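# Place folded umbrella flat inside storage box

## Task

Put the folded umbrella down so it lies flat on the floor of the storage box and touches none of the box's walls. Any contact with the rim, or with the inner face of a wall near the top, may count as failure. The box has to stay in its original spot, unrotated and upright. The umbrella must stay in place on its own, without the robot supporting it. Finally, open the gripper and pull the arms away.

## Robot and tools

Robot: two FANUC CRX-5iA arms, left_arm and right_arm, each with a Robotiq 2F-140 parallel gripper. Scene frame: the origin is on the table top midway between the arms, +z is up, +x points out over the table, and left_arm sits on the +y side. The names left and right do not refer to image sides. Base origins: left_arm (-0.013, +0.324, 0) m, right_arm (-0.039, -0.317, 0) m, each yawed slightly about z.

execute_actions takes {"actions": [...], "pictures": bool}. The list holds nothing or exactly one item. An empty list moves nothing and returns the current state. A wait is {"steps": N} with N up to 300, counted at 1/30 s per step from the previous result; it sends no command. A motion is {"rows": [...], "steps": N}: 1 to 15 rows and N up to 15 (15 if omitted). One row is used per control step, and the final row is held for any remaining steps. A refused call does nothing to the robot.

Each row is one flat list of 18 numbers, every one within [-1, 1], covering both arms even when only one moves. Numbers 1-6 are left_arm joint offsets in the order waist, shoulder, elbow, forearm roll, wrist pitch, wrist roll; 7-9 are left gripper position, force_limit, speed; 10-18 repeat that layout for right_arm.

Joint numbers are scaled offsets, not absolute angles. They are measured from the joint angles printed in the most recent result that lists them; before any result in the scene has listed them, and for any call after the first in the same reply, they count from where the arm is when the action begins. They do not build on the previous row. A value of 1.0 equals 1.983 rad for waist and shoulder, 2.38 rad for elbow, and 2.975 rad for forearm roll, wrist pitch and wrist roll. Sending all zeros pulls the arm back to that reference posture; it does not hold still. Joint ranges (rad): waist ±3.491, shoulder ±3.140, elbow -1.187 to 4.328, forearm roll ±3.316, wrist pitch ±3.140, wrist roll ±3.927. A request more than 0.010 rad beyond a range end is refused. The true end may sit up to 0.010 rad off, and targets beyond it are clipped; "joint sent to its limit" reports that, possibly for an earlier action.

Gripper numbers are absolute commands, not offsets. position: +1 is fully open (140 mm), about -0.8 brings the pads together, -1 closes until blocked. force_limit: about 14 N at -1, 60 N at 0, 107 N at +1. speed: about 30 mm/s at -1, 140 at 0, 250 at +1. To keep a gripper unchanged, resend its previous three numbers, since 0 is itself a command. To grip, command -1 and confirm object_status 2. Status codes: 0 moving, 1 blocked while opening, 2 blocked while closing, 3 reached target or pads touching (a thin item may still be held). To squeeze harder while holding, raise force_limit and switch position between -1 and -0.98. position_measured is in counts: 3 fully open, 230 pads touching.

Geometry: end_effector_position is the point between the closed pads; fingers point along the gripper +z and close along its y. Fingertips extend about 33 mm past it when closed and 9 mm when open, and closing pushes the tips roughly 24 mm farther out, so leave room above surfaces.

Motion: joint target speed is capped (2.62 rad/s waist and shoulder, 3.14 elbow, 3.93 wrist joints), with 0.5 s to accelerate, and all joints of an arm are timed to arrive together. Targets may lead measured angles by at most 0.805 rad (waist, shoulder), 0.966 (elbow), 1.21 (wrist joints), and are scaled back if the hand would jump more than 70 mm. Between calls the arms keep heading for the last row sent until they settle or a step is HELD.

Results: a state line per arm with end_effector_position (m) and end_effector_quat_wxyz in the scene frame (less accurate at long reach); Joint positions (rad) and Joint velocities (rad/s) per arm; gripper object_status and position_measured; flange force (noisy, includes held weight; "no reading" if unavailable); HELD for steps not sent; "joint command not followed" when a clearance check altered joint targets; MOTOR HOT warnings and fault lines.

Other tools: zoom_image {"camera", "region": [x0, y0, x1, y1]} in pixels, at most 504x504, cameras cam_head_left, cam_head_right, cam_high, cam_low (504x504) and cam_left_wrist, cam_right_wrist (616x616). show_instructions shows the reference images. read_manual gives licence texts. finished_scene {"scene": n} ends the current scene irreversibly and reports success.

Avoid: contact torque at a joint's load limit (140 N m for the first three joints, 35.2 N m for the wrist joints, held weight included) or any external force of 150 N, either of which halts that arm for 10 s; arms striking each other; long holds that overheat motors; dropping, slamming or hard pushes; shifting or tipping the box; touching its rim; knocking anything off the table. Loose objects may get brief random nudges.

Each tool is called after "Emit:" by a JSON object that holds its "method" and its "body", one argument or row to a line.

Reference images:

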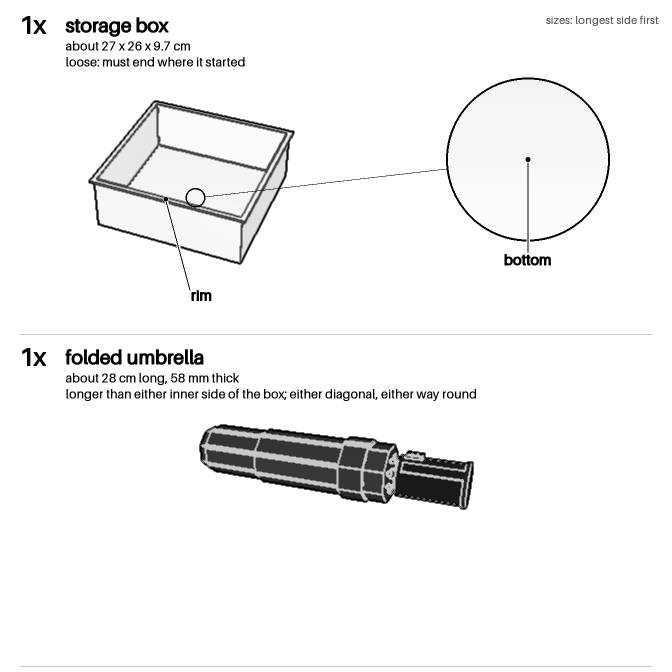

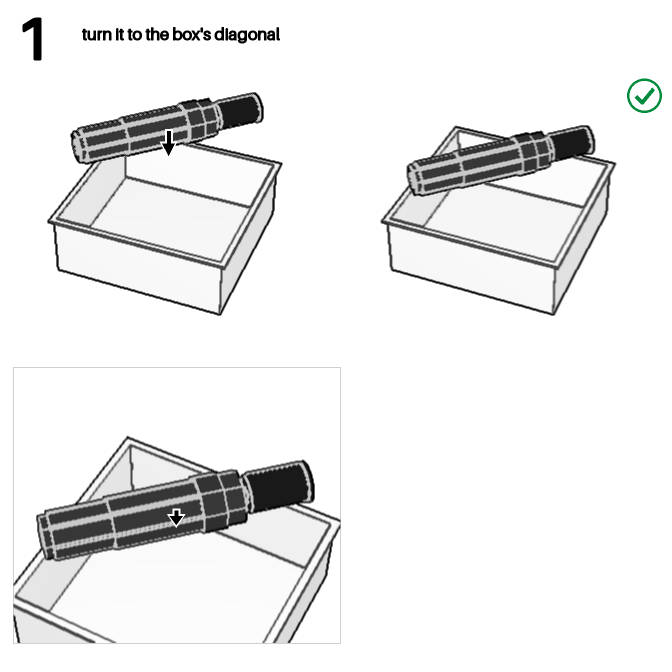

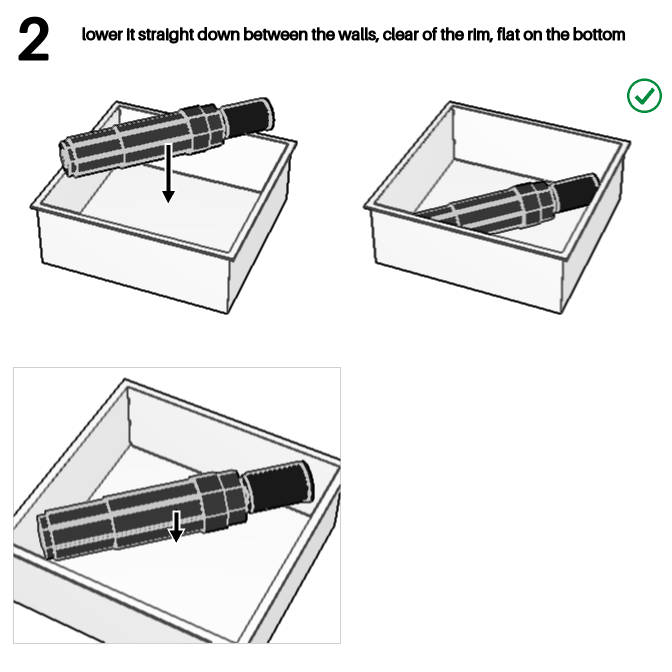

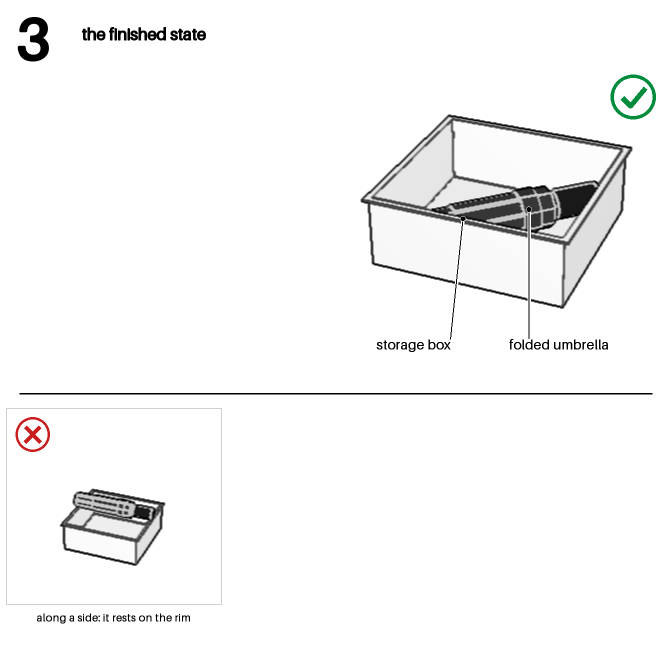

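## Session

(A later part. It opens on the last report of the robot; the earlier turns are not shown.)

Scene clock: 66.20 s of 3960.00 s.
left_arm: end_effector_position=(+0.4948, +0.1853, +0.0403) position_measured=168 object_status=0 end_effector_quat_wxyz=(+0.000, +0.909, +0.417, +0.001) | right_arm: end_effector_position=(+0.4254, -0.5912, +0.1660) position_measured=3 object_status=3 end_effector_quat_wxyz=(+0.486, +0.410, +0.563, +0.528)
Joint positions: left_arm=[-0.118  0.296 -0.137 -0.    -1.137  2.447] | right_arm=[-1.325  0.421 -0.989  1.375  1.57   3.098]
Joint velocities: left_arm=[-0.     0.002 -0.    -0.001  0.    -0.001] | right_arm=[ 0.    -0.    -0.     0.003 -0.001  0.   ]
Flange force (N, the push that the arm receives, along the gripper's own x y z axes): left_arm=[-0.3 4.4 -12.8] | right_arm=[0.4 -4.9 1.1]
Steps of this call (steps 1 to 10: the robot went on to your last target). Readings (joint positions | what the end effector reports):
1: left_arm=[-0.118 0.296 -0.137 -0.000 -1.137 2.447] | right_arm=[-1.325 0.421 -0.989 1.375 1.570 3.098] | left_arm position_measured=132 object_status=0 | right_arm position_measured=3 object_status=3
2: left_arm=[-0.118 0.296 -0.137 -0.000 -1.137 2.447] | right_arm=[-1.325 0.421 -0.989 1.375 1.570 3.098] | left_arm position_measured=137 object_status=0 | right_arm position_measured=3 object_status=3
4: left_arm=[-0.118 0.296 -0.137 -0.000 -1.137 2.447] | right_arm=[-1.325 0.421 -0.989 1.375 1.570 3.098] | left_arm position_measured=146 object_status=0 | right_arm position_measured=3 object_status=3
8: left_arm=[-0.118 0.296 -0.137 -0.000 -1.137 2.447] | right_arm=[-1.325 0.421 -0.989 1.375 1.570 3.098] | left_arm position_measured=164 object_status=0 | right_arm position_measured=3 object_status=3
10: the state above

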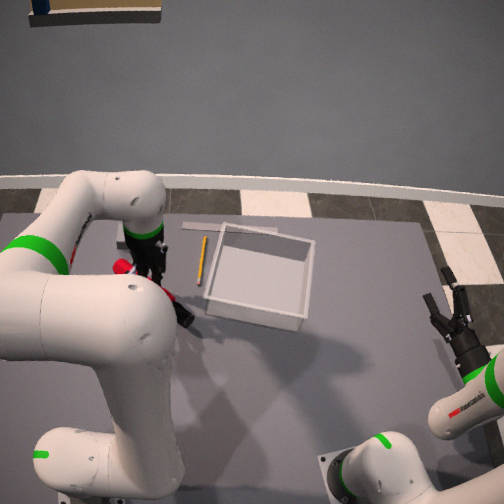

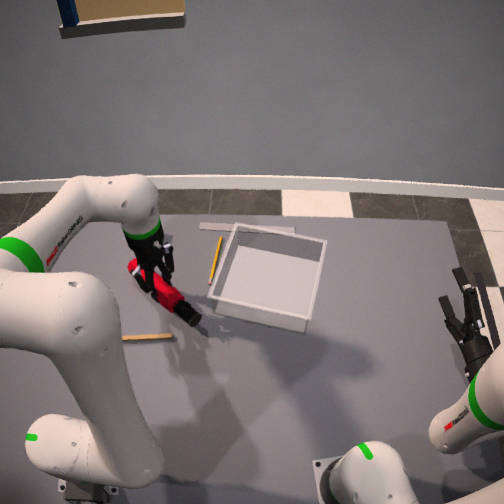

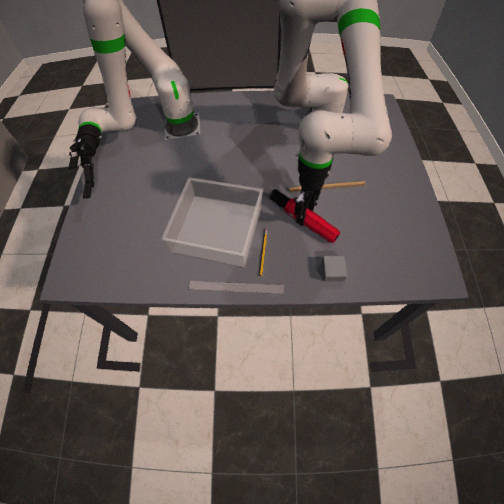

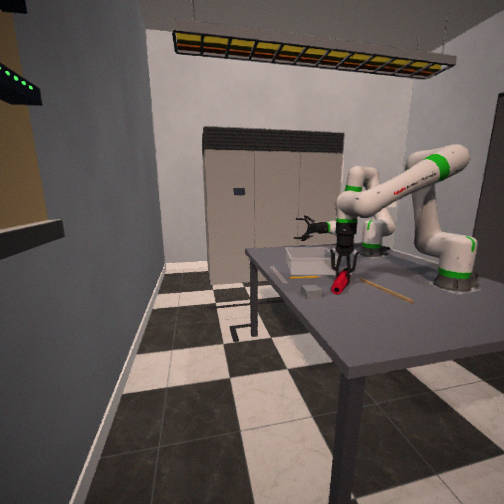

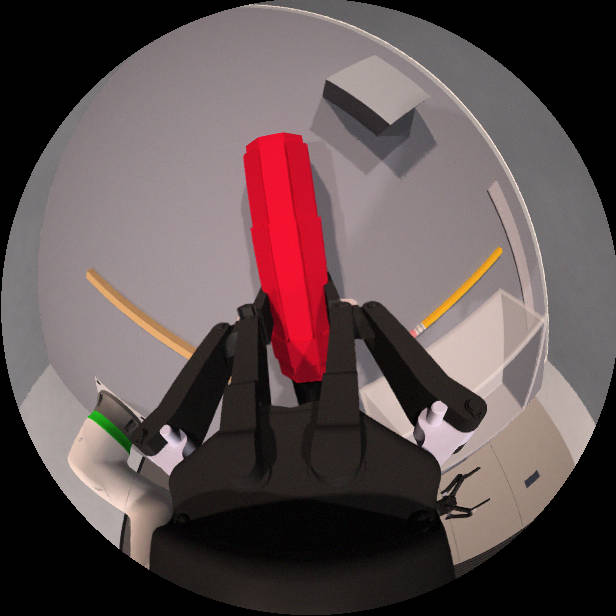

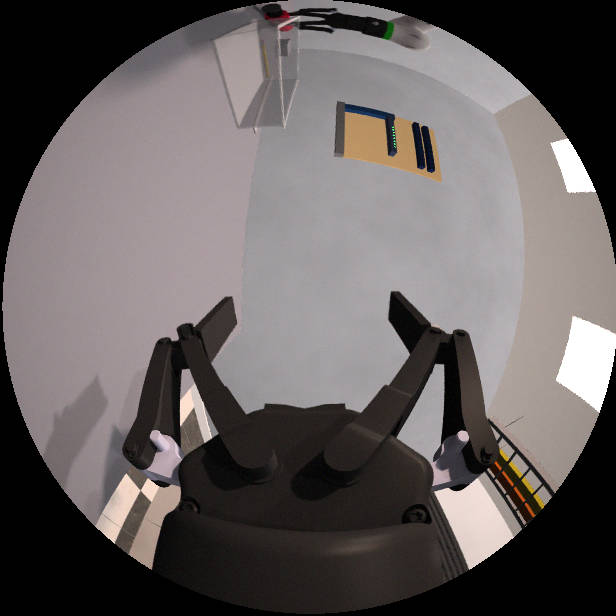

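Emit:
{"method": "execute_actions", "body": {
  "actions": [
    {"steps":5}
  ],
  "pictures": false
}}

Emit:
{"method": "execute_actions", "body": {
  "actions": [
    {"rows":[[0,-0.0449,0.086,0,-0.099,0,-1,0,-0.5,0,0,0,0,0,0,1,0,0]],"steps":15}
  ],
  "pictures": false
}}

Emit:
{"method": "execute_actions", "body": {
  "actions": [
    {"steps":8}
  ]
}}

Scene clock: 74.20 s of 3960.00 s.
left_arm: end_effector_position=(+0.4948, +0.1853, +0.0403) position_measured=168 object_status=2 end_effector_quat_wxyz=(+0.000, +0.909, +0.417, +0.001) | right_arm: end_effector_position=(+0.4254, -0.5912, +0.1660) position_measured=3 object_status=3 end_effector_quat_wxyz=(+0.486, +0.410, +0.563, +0.528)
Joint positions: left_arm=[-0.118  0.296 -0.137 -0.    -1.137  2.447] | right_arm=[-1.325  0.421 -0.989  1.375  1.57   3.098]
Joint velocities: left_arm=[ 0.001 -0.     0.    -0.001 -0.    -0.   ] | right_arm=[ 0.     0.     0.     0.001 -0.001 -0.001]
Flange force (N, the push that the arm receives, along the gripper's own x y z axes): left_arm=[-0.4 2.0 -12.7] | right_arm=[0.2 -5.5 1.7]
Steps of this call (steps 1 to 15: the robot went on to your last target; steps 16 to 90: nothing new was sent; then 5.00 s passed at rest). Readings (joint positions | what the end effector reports):
1: left_arm=[-0.118 0.296 -0.137 -0.000 -1.137 2.447] | right_arm=[-1.325 0.421 -0.989 1.375 1.570 3.098] | left_arm position_measured=168 object_status=0 | right_arm position_measured=3 object_status=3
2: left_arm=[-0.118 0.296 -0.137 -0.000 -1.137 2.447] | right_arm=[-1.325 0.421 -0.989 1.375 1.570 3.098] | left_arm position_measured=168 object_status=0 | right_arm position_measured=3 object_status=3
4: left_arm=[-0.118 0.296 -0.137 -0.000 -1.137 2.447] | right_arm=[-1.325 0.421 -0.989 1.375 1.570 3.098] | left_arm position_measured=168 object_status=2 | right_arm position_measured=3 object_status=3
8: left_arm=[-0.118 0.296 -0.137 -0.000 -1.137 2.447] | right_arm=[-1.325 0.421 -0.989 1.375 1.570 3.098] | left_arm position_measured=168 object_status=2 | right_arm position_measured=3 object_status=3
90: the state above
All arms were judged still, so your last target was given up. Only a new action makes them travel on or press farther. Fingers that are still opening or closing keep moving.

Scene clock: 74.70 s of 3960.00 s.
left_arm: end_effector_position=(+0.4946, +0.1853, +0.1697) position_measured=168 object_status=2 end_effector_quat_wxyz=(-0.000, +0.909, +0.417, +0.000) | right_arm: end_effector_position=(+0.4254, -0.5912, +0.1660) position_measured=3 object_status=3 end_effector_quat_wxyz=(+0.486, +0.410, +0.563, +0.528)
Joint positions: left_arm=[-0.118  0.207  0.067 -0.    -1.431  2.447] | right_arm=[-1.325  0.421 -0.989  1.375  1.57   3.098]
Joint velocities: left_arm=[ 0.     0.     0.004  0.    -0.021 -0.   ] | right_arm=[-0.001  0.001 -0.     0.002  0.002 -0.001]
Flange force (N, the push that the arm receives, along the gripper's own x y z axes): left_arm=[-1.0 -3.2 -5.6] | right_arm=[-1.2 -5.6 1.7]
Steps of this call (steps 1 to 15: all 15 steps of this action). Readings (joint positions | what the end effector reports):
1: left_arm=[-0.118 0.296 -0.137 -0.000 -1.137 2.447] | right_arm=[-1.325 0.421 -0.989 1.375 1.570 3.098] | left_arm position_measured=168 object_status=2 | right_arm position_measured=3 object_status=3
2: left_arm=[-0.118 0.295 -0.135 -0.000 -1.140 2.447] | right_arm=[-1.325 0.421 -0.989 1.375 1.570 3.098] | left_arm position_measured=168 object_status=2 | right_arm position_measured=3 object_status=3
4: left_arm=[-0.118 0.286 -0.113 -0.001 -1.172 2.447] | right_arm=[-1.325 0.421 -0.989 1.375 1.570 3.098] | left_arm position_measured=168 object_status=2 | right_arm position_measured=3 object_status=3
8: left_arm=[-0.118 0.246 -0.022 -0.001 -1.302 2.447] | right_arm=[-1.325 0.421 -0.989 1.375 1.570 3.098] | left_arm position_measured=168 object_status=2 | right_arm position_measured=3 object_status=3
15: the state above

Scene clock: 74.97 s of 3960.00 s.
left_arm: end_effector_position=(+0.4946, +0.1853, +0.1701) position_measured=168 object_status=2 end_effector_quat_wxyz=(-0.000, +0.909, +0.417, +0.000) | right_arm: end_effector_position=(+0.4254, -0.5912, +0.1660) position_measured=3 object_status=3 end_effector_quat_wxyz=(+0.486, +0.410, +0.563, +0.528)
Joint positions: left_arm=[-0.118  0.207  0.068 -0.    -1.432  2.447] | right_arm=[-1.325  0.421 -0.989  1.375  1.57   3.098]
Joint velocities: left_arm=[-0.001 -0.001  0.     0.    -0.     0.001] | right_arm=[-0.     0.001 -0.001  0.003  0.001 -0.001]
Flange force (N, the push that the arm receives, along the gripper's own x y z axes): left_arm=[1.6 3.5 0.5] | right_arm=[-0.1 -4.8 1.1]
Steps of this call (steps 1 to 8: the robot went on to your last target). Readings (joint positions | what the end effector reports):
1: left_arm=[-0.118 0.207 0.068 -0.000 -1.431 2.447] | right_arm=[-1.325 0.421 -0.989 1.375 1.570 3.098] | left_arm position_measured=168 object_status=2 | right_arm position_measured=3 object_status=3
2: left_arm=[-0.118 0.207 0.068 -0.000 -1.431 2.447] | right_arm=[-1.325 0.421 -0.989 1.375 1.570 3.098] | left_arm position_measured=168 object_status=2 | right_arm position_measured=3 object_status=3
4: left_arm=[-0.118 0.207 0.068 -0.000 -1.432 2.447] | right_arm=[-1.325 0.421 -0.989 1.375 1.570 3.098] | left_arm position_measured=168 object_status=2 | right_arm position_measured=3 object_status=3
8: the state above

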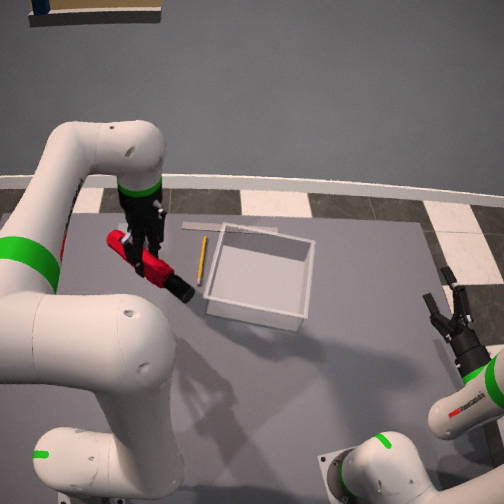

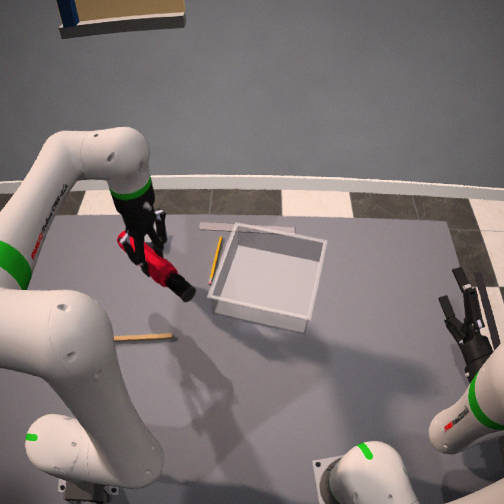

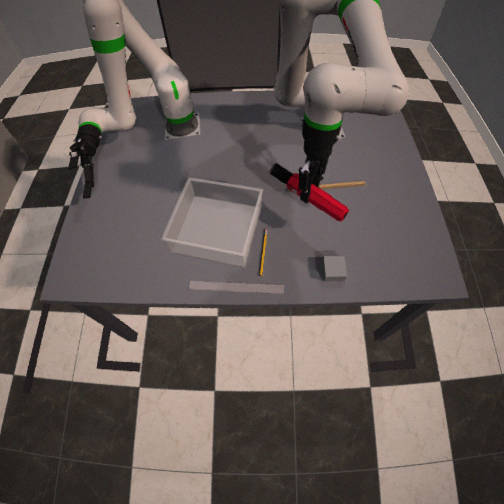

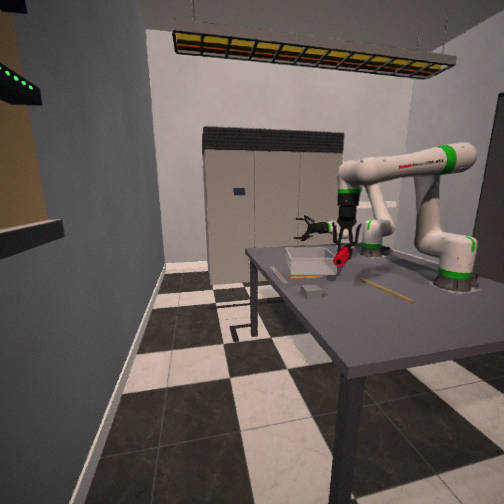

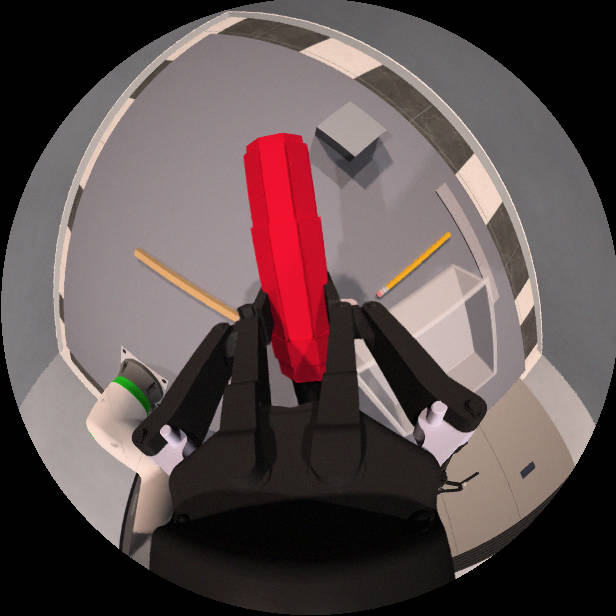

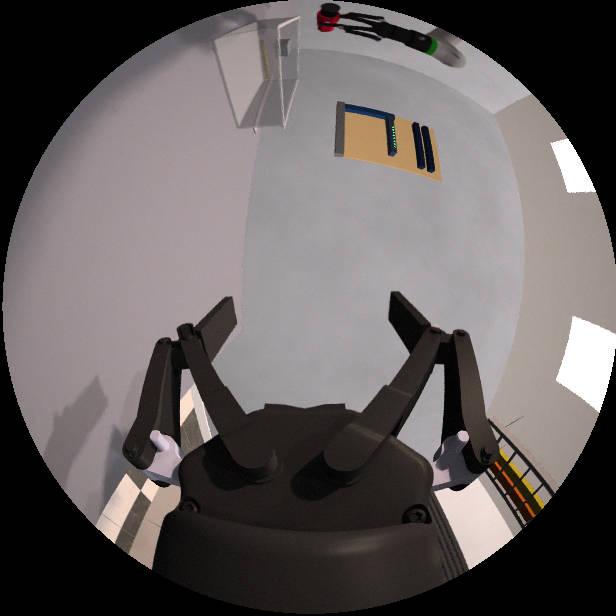

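Emit:
{"method": "zoom_image", "body": {
  "camera": "cam_high",
  "region": [250, 140, 370, 240]
}}

Emit:
{"method": "zoom_image", "body": {
  "camera": "cam_low",
  "region": [280, 200, 420, 310]
}}

Region (250, 140, 370, 240) of cam_high's 504x504 image, scaled by 4.200, with more detail than that image has.

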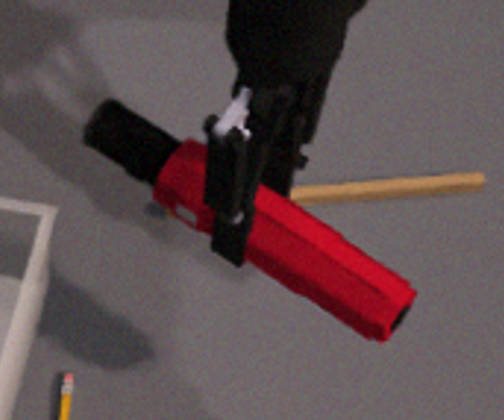

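Region (280, 200, 420, 310) of cam_low's 504x504 image, scaled by 3.600, with more detail than that image has; it fills the top 396 rows of this view, and the rest is white.

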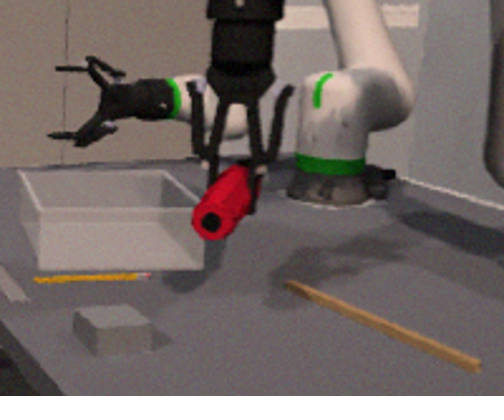

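Emit:
{"method": "execute_actions", "body": {
  "actions": [
    {"rows":[[-0.08,0.085,0.1,0,-0.0238,0.0242,-1,0,-0.5,0,0,0,0,0,0,1,0,0],[-0.08,0.085,0.1,0,-0.0238,0.0242,-1,0,-0.5,0,0,0,0,0,0,1,0,0],[-0.08,0.085,0.1,0,-0.0238,0.0242,-1,0,-0.5,0,0,0,0,0,0,1,0,0],[-0.08,0.085,0.1,0,-0.0238,0.0242,-1,0,-0.5,0,0,0,0,0,0,1,0,0],[-0.08,0.085,0.1,0,-0.0238,0.0242,-1,0,-0.5,0,0,0,0,0,0,1,0,0],[-0.16,0.17,0.2,0,-0.0475,0.0484,-1,0,-0.5,0,0,0,0,0,0,1,0,0],[-0.16,0.17,0.2,0,-0.0475,0.0484,-1,0,-0.5,0,0,0,0,0,0,1,0,0],[-0.16,0.17,0.2,0,-0.0475,0.0484,-1,0,-0.5,0,0,0,0,0,0,1,0,0],[-0.16,0.17,0.2,0,-0.0475,0.0484,-1,0,-0.5,0,0,0,0,0,0,1,0,0],[-0.16,0.17,0.2,0,-0.0475,0.0484,-1,0,-0.5,0,0,0,0,0,0,1,0,0],[-0.241,0.255,0.3017,0,-0.0713,0.0726,-1,0,-0.5,0,0,0,0,0,0,1,0,0]],"steps":15}
  ],
  "pictures": false
}}

Emit:
{"method": "execute_actions", "body": {
  "actions": [
    {"steps":20}
  ]
}}

Emit:
{"method": "zoom_image", "body": {
  "camera": "cam_high",
  "region": [140, 150, 290, 280]
}}

Scene clock: 94.53 s of 3960.00 s.
left_arm: end_effector_position=(+0.5457, +0.0433, +0.1812) position_measured=168 object_status=2 end_effector_quat_wxyz=(-0.000, +0.934, +0.356, -0.000) | right_arm: end_effector_position=(+0.4254, -0.5912, +0.1660) position_measured=3 object_status=3 end_effector_quat_wxyz=(+0.486, +0.410, +0.563, +0.528)
Joint positions: left_arm=[-0.357  0.461  0.427 -0.001 -1.538  2.555] | right_arm=[-1.325  0.421 -0.989  1.375  1.57   3.098]
Joint velocities: left_arm=[-0.586  0.617  0.88  -0.001 -0.257  0.261] | right_arm=[-0.    -0.     0.     0.    -0.001 -0.001]
Flange force (N, the push that the arm receives, along the gripper's own x y z axes): left_arm=[5.1 5.9 0.8] | right_arm=[0.2 -4.9 0.8]
Steps of this call (steps 1 to 15: the robot went on to your last target; steps 16 to 90: nothing new was sent; then 16.07 s passed at rest; steps 91 to 105: all 15 steps of this action). Readings (joint positions | what the end effector reports):
91: left_arm=[-0.118 0.207 0.068 -0.000 -1.432 2.447] | right_arm=[-1.325 0.421 -0.989 1.375 1.570 3.098] | left_arm position_measured=168 object_status=2 | right_arm position_measured=3 object_status=3
92: left_arm=[-0.120 0.209 0.071 -0.001 -1.433 2.447] | right_arm=[-1.325 0.421 -0.989 1.375 1.570 3.098] | left_arm position_measured=168 object_status=2 | right_arm position_measured=3 object_status=3
94: left_arm=[-0.136 0.226 0.096 -0.001 -1.440 2.455] | right_arm=[-1.325 0.421 -0.989 1.375 1.570 3.098] | left_arm position_measured=168 object_status=2 | right_arm position_measured=3 object_status=3
98: left_arm=[-0.216 0.311 0.215 -0.001 -1.475 2.491] | right_arm=[-1.325 0.421 -0.989 1.375 1.570 3.098] | left_arm position_measured=168 object_status=2 | right_arm position_measured=3 object_status=3
105: the state above

Scene clock: 95.20 s of 3960.00 s.
left_arm: end_effector_position=(+0.5386, -0.1215, +0.1701) position_measured=168 object_status=2 end_effector_quat_wxyz=(+0.000, +0.956, +0.294, +0.000) | right_arm: end_effector_position=(+0.4254, -0.5912, +0.1660) position_measured=3 object_status=3 end_effector_quat_wxyz=(+0.486, +0.410, +0.563, +0.528)
Joint positions: left_arm=[-0.596  0.713  0.786 -0.    -1.644  2.663] | right_arm=[-1.325  0.421 -0.989  1.375  1.57   3.098]
Joint velocities: left_arm=[-0.002  0.     0.001 -0.001  0.     0.001] | right_arm=[-0.     0.001 -0.001  0.001  0.002  0.   ]
Flange force (N, the push that the arm receives, along the gripper's own x y z axes): left_arm=[3.6 11.2 -1.8] | right_arm=[-0.1 -5.9 -0.4]
Steps of this call (steps 1 to 20: the robot went on to your last target). Readings (joint positions | what the end effector reports):
1: left_arm=[-0.377 0.482 0.457 -0.001 -1.547 2.564] | right_arm=[-1.325 0.421 -0.989 1.375 1.570 3.098] | left_arm position_measured=168 object_status=2 | right_arm position_measured=3 object_status=3
2: left_arm=[-0.396 0.502 0.486 -0.001 -1.555 2.573] | right_arm=[-1.325 0.421 -0.989 1.375 1.570 3.098] | left_arm position_measured=168 object_status=2 | right_arm position_measured=3 object_status=3
4: left_arm=[-0.435 0.543 0.545 -0.001 -1.573 2.591] | right_arm=[-1.325 0.421 -0.989 1.375 1.570 3.098] | left_arm position_measured=168 object_status=2 | right_arm position_measured=3 object_status=3
8: left_arm=[-0.512 0.624 0.660 -0.000 -1.607 2.625] | right_arm=[-1.325 0.421 -0.989 1.375 1.570 3.098] | left_arm position_measured=168 object_status=2 | right_arm position_measured=3 object_status=3
20: the state above

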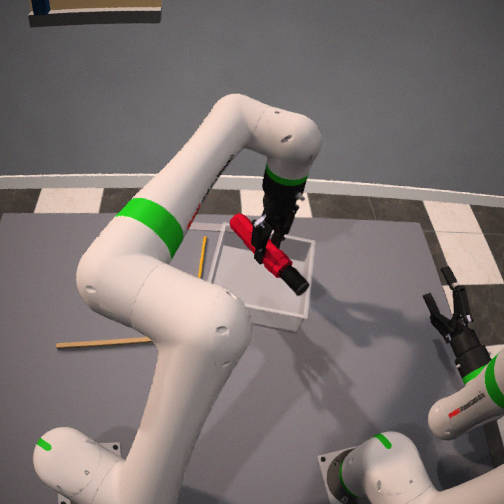

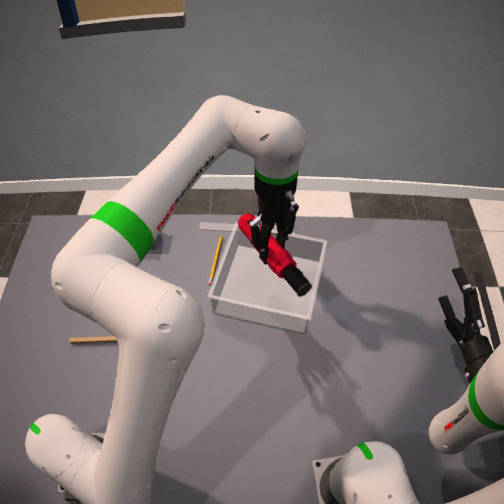

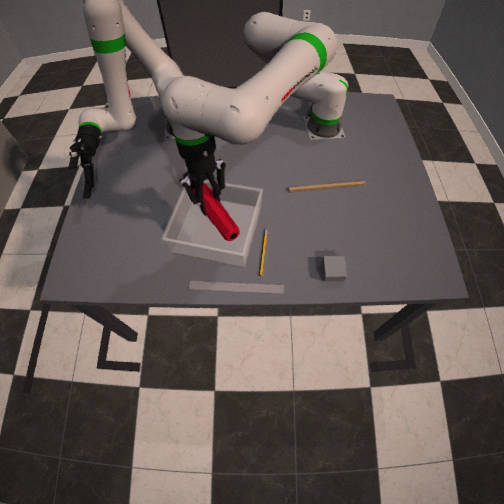

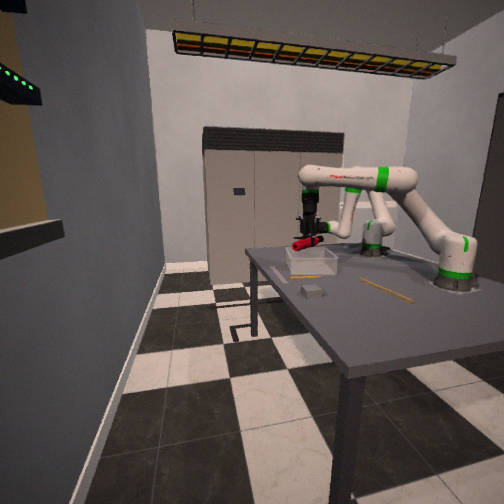

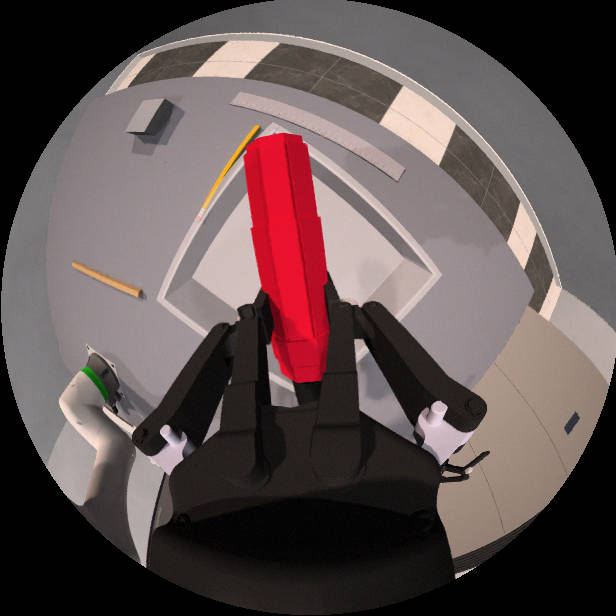

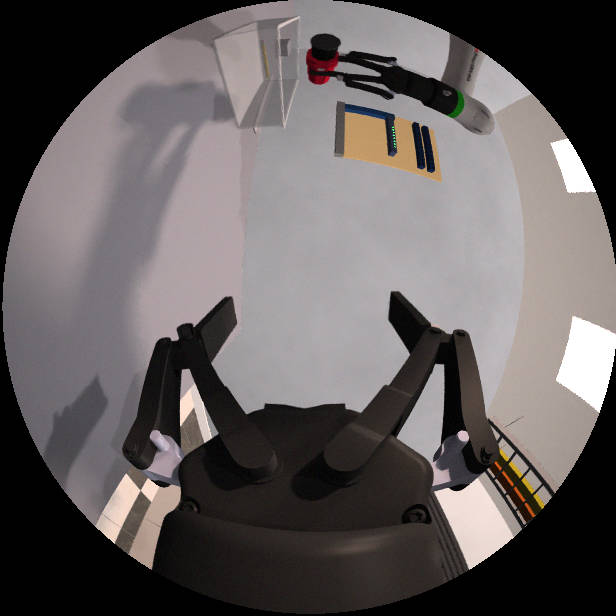

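Region (140, 150, 290, 280) of cam_high's 504x504 image, scaled by 3.360, with more detail than that image has; it fills the top 437 rows of this view, and the rest is white.

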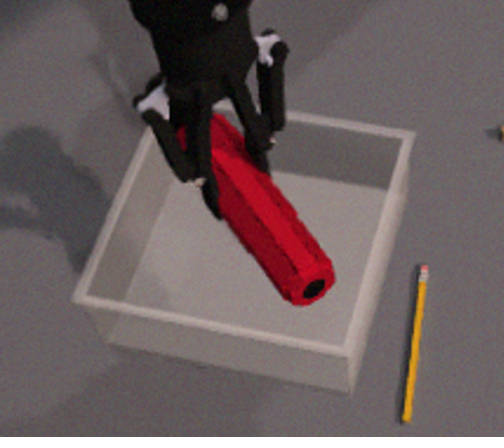

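Emit:
{"method": "execute_actions", "body": {
  "actions": [
    {"rows":[[0.005,-0.017,-0.0424,0,0.0227,-0.0034,-1,0,-0.5,0,0,0,0,0,0,1,0,0]],"steps":15}
  ]
}}

Emit:
{"method": "zoom_image", "body": {
  "camera": "cam_high",
  "region": [140, 150, 290, 280]
}}

Emit:
{"method": "zoom_image", "body": {
  "camera": "cam_head_right",
  "region": [190, 190, 350, 350]
}}

Emit:
{"method": "zoom_image", "body": {
  "camera": "cam_low",
  "region": [260, 210, 360, 290]
}}

Scene clock: 108.00 s of 3960.00 s.
left_arm: end_effector_position=(+0.5348, -0.1116, +0.1501) position_measured=168 object_status=2 end_effector_quat_wxyz=(+0.000, +0.956, +0.294, +0.000) | right_arm: end_effector_position=(+0.4254, -0.5912, +0.1660) position_measured=3 object_status=3 end_effector_quat_wxyz=(+0.486, +0.410, +0.563, +0.528)
Joint positions: left_arm=[-0.586  0.679  0.685 -0.    -1.576  2.653] | right_arm=[-1.325  0.421 -0.989  1.375  1.57   3.098]
Joint velocities: left_arm=[ 0.001 -0.001 -0.001 -0.002  0.    -0.   ] | right_arm=[-0.001 -0.001 -0.001  0.002 -0.     0.001]
Flange force (N, the push that the arm receives, along the gripper's own x y z axes): left_arm=[1.5 5.9 0.6] | right_arm=[1.3 -5.2 1.2]
Steps of this call (steps 1 to 15: the robot went on to your last target; steps 16 to 90: nothing new was sent; then 9.30 s passed at rest; steps 91 to 105: all 15 steps of this action). Readings (joint positions | what the end effector reports):
91: left_arm=[-0.596 0.713 0.786 -0.000 -1.644 2.663] | right_arm=[-1.325 0.421 -0.989 1.375 1.570 3.098] | left_arm position_measured=168 object_status=2 | right_arm position_measured=3 object_status=3
92: left_arm=[-0.596 0.712 0.784 -0.000 -1.642 2.663] | right_arm=[-1.325 0.421 -0.989 1.375 1.570 3.098] | left_arm position_measured=168 object_status=2 | right_arm position_measured=3 object_status=3
94: left_arm=[-0.594 0.704 0.759 -0.000 -1.625 2.661] | right_arm=[-1.325 0.421 -0.989 1.375 1.570 3.098] | left_arm position_measured=168 object_status=2 | right_arm position_measured=3 object_status=3
98: left_arm=[-0.586 0.681 0.689 -0.000 -1.579 2.653] | right_arm=[-1.325 0.421 -0.989 1.375 1.570 3.098] | left_arm position_measured=168 object_status=2 | right_arm position_measured=3 object_status=3
105: the state above

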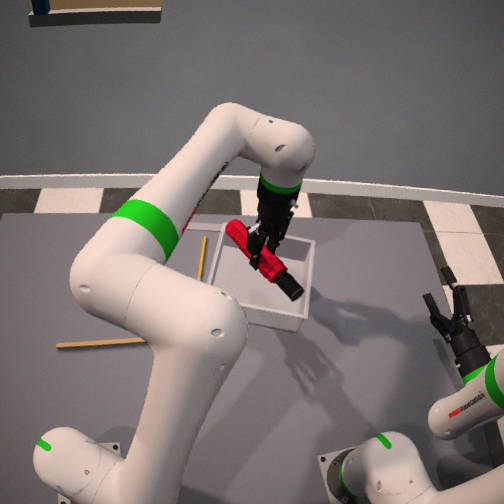

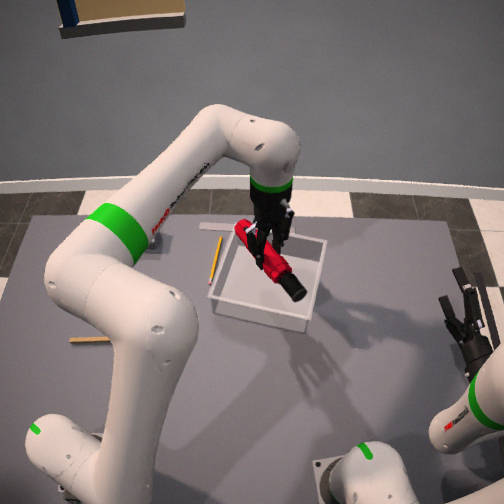

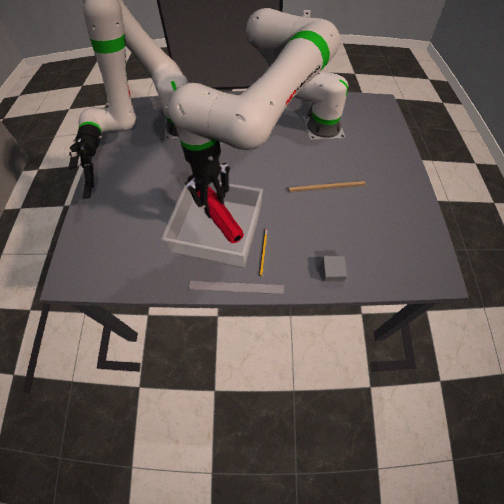

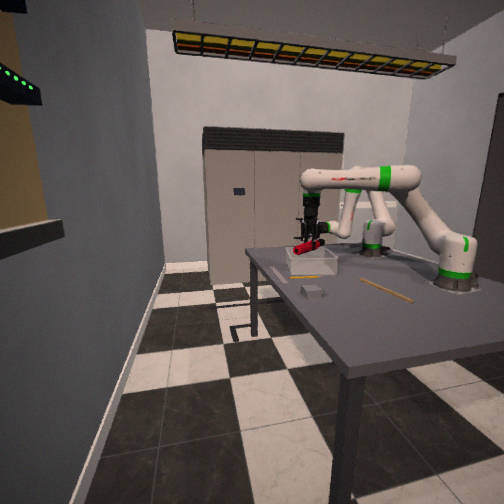

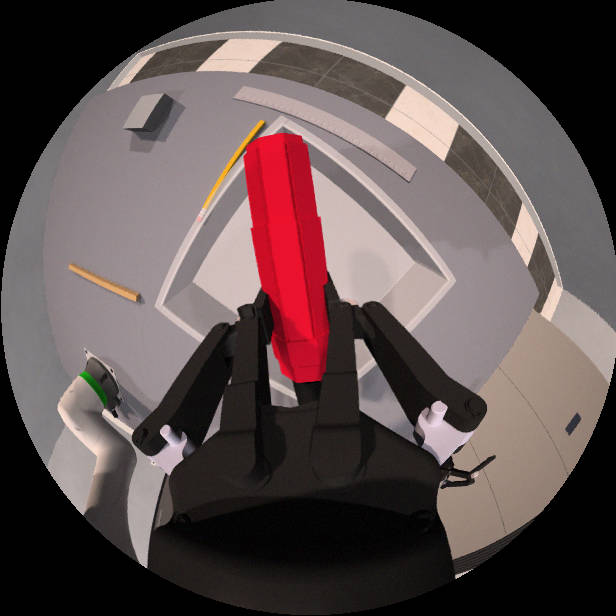

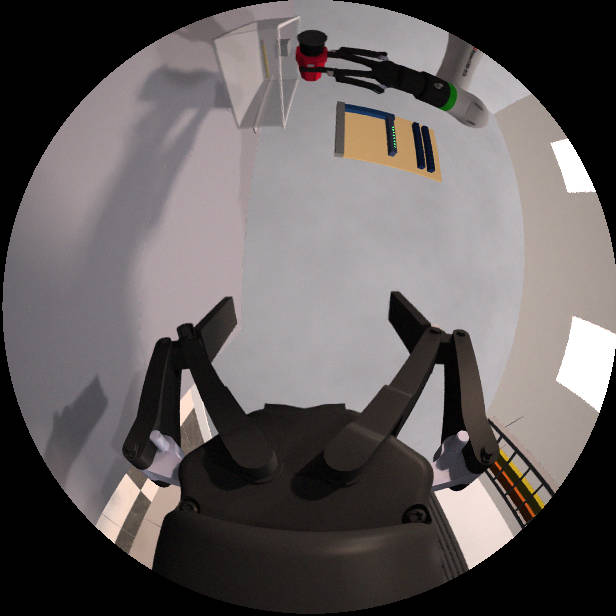

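Region (140, 150, 290, 280) of cam_high's 504x504 image, scaled by 3.360, with more detail than that image has; it fills the top 437 rows of this view, and the rest is white.

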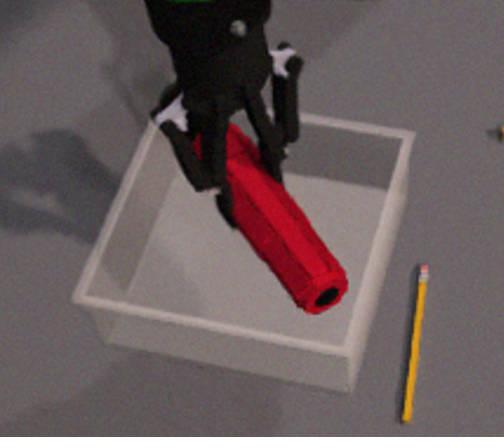

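Region (190, 190, 350, 350) of cam_head_right's 504x504 image, scaled by 3.150, with more detail than that image has.

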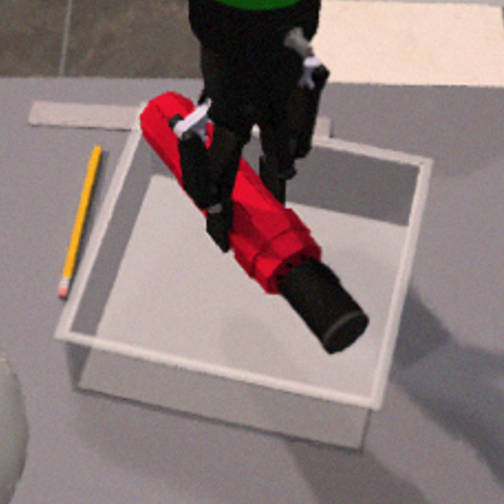

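Region (260, 210, 360, 290) of cam_low's 504x504 image, scaled by 5.040, with more detail than that image has; it fills the top 403 rows of this view, and the rest is white.

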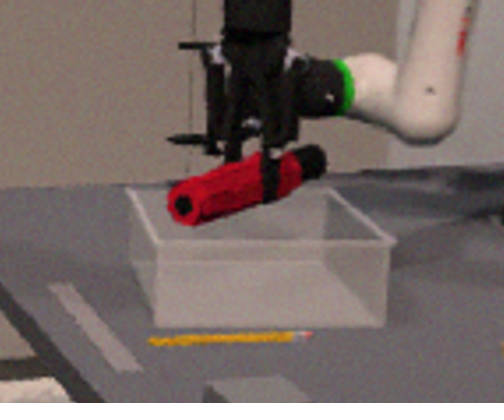

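Emit:
{"method": "zoom_image", "body": {
  "camera": "cam_head_left",
  "region": [195, 205, 325, 335]
}}

Emit:
{"method": "zoom_image", "body": {
  "camera": "cam_right_wrist",
  "region": [200, 0, 360, 140]
}}

Emit:
{"method": "zoom_image", "body": {
  "camera": "cam_left_wrist",
  "region": [140, 90, 480, 420]
}}

Region (195, 205, 325, 335) of cam_head_left's 504x504 image, scaled by 3.877, with more detail than that image has.

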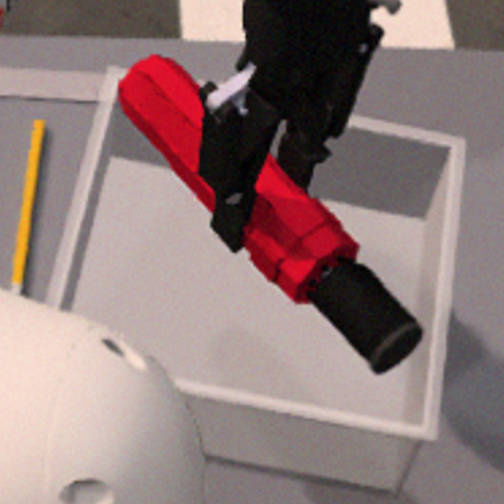

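Region (200, 0, 360, 140) of cam_right_wrist's 616x616 image, scaled by 3.150, with more detail than that image has; it fills the top 441 rows of this view, and the rest is white.

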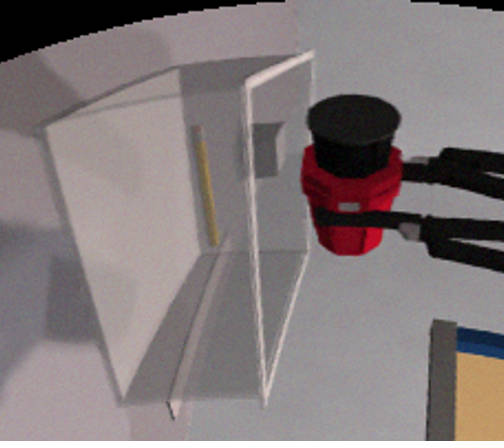

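Region (140, 90, 480, 420) of cam_left_wrist's 616x616 image, scaled by 1.482, with more detail than that image has; it fills the top 489 rows of this view, and the rest is white.

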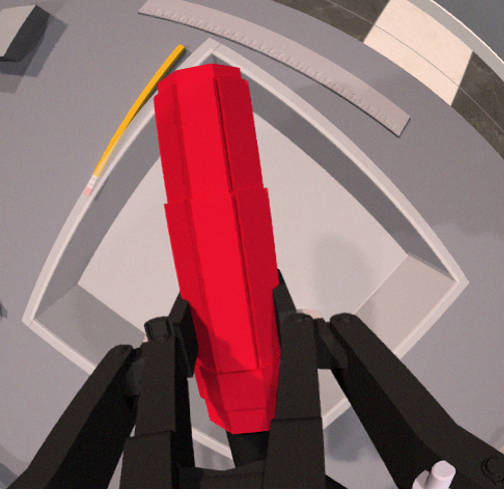

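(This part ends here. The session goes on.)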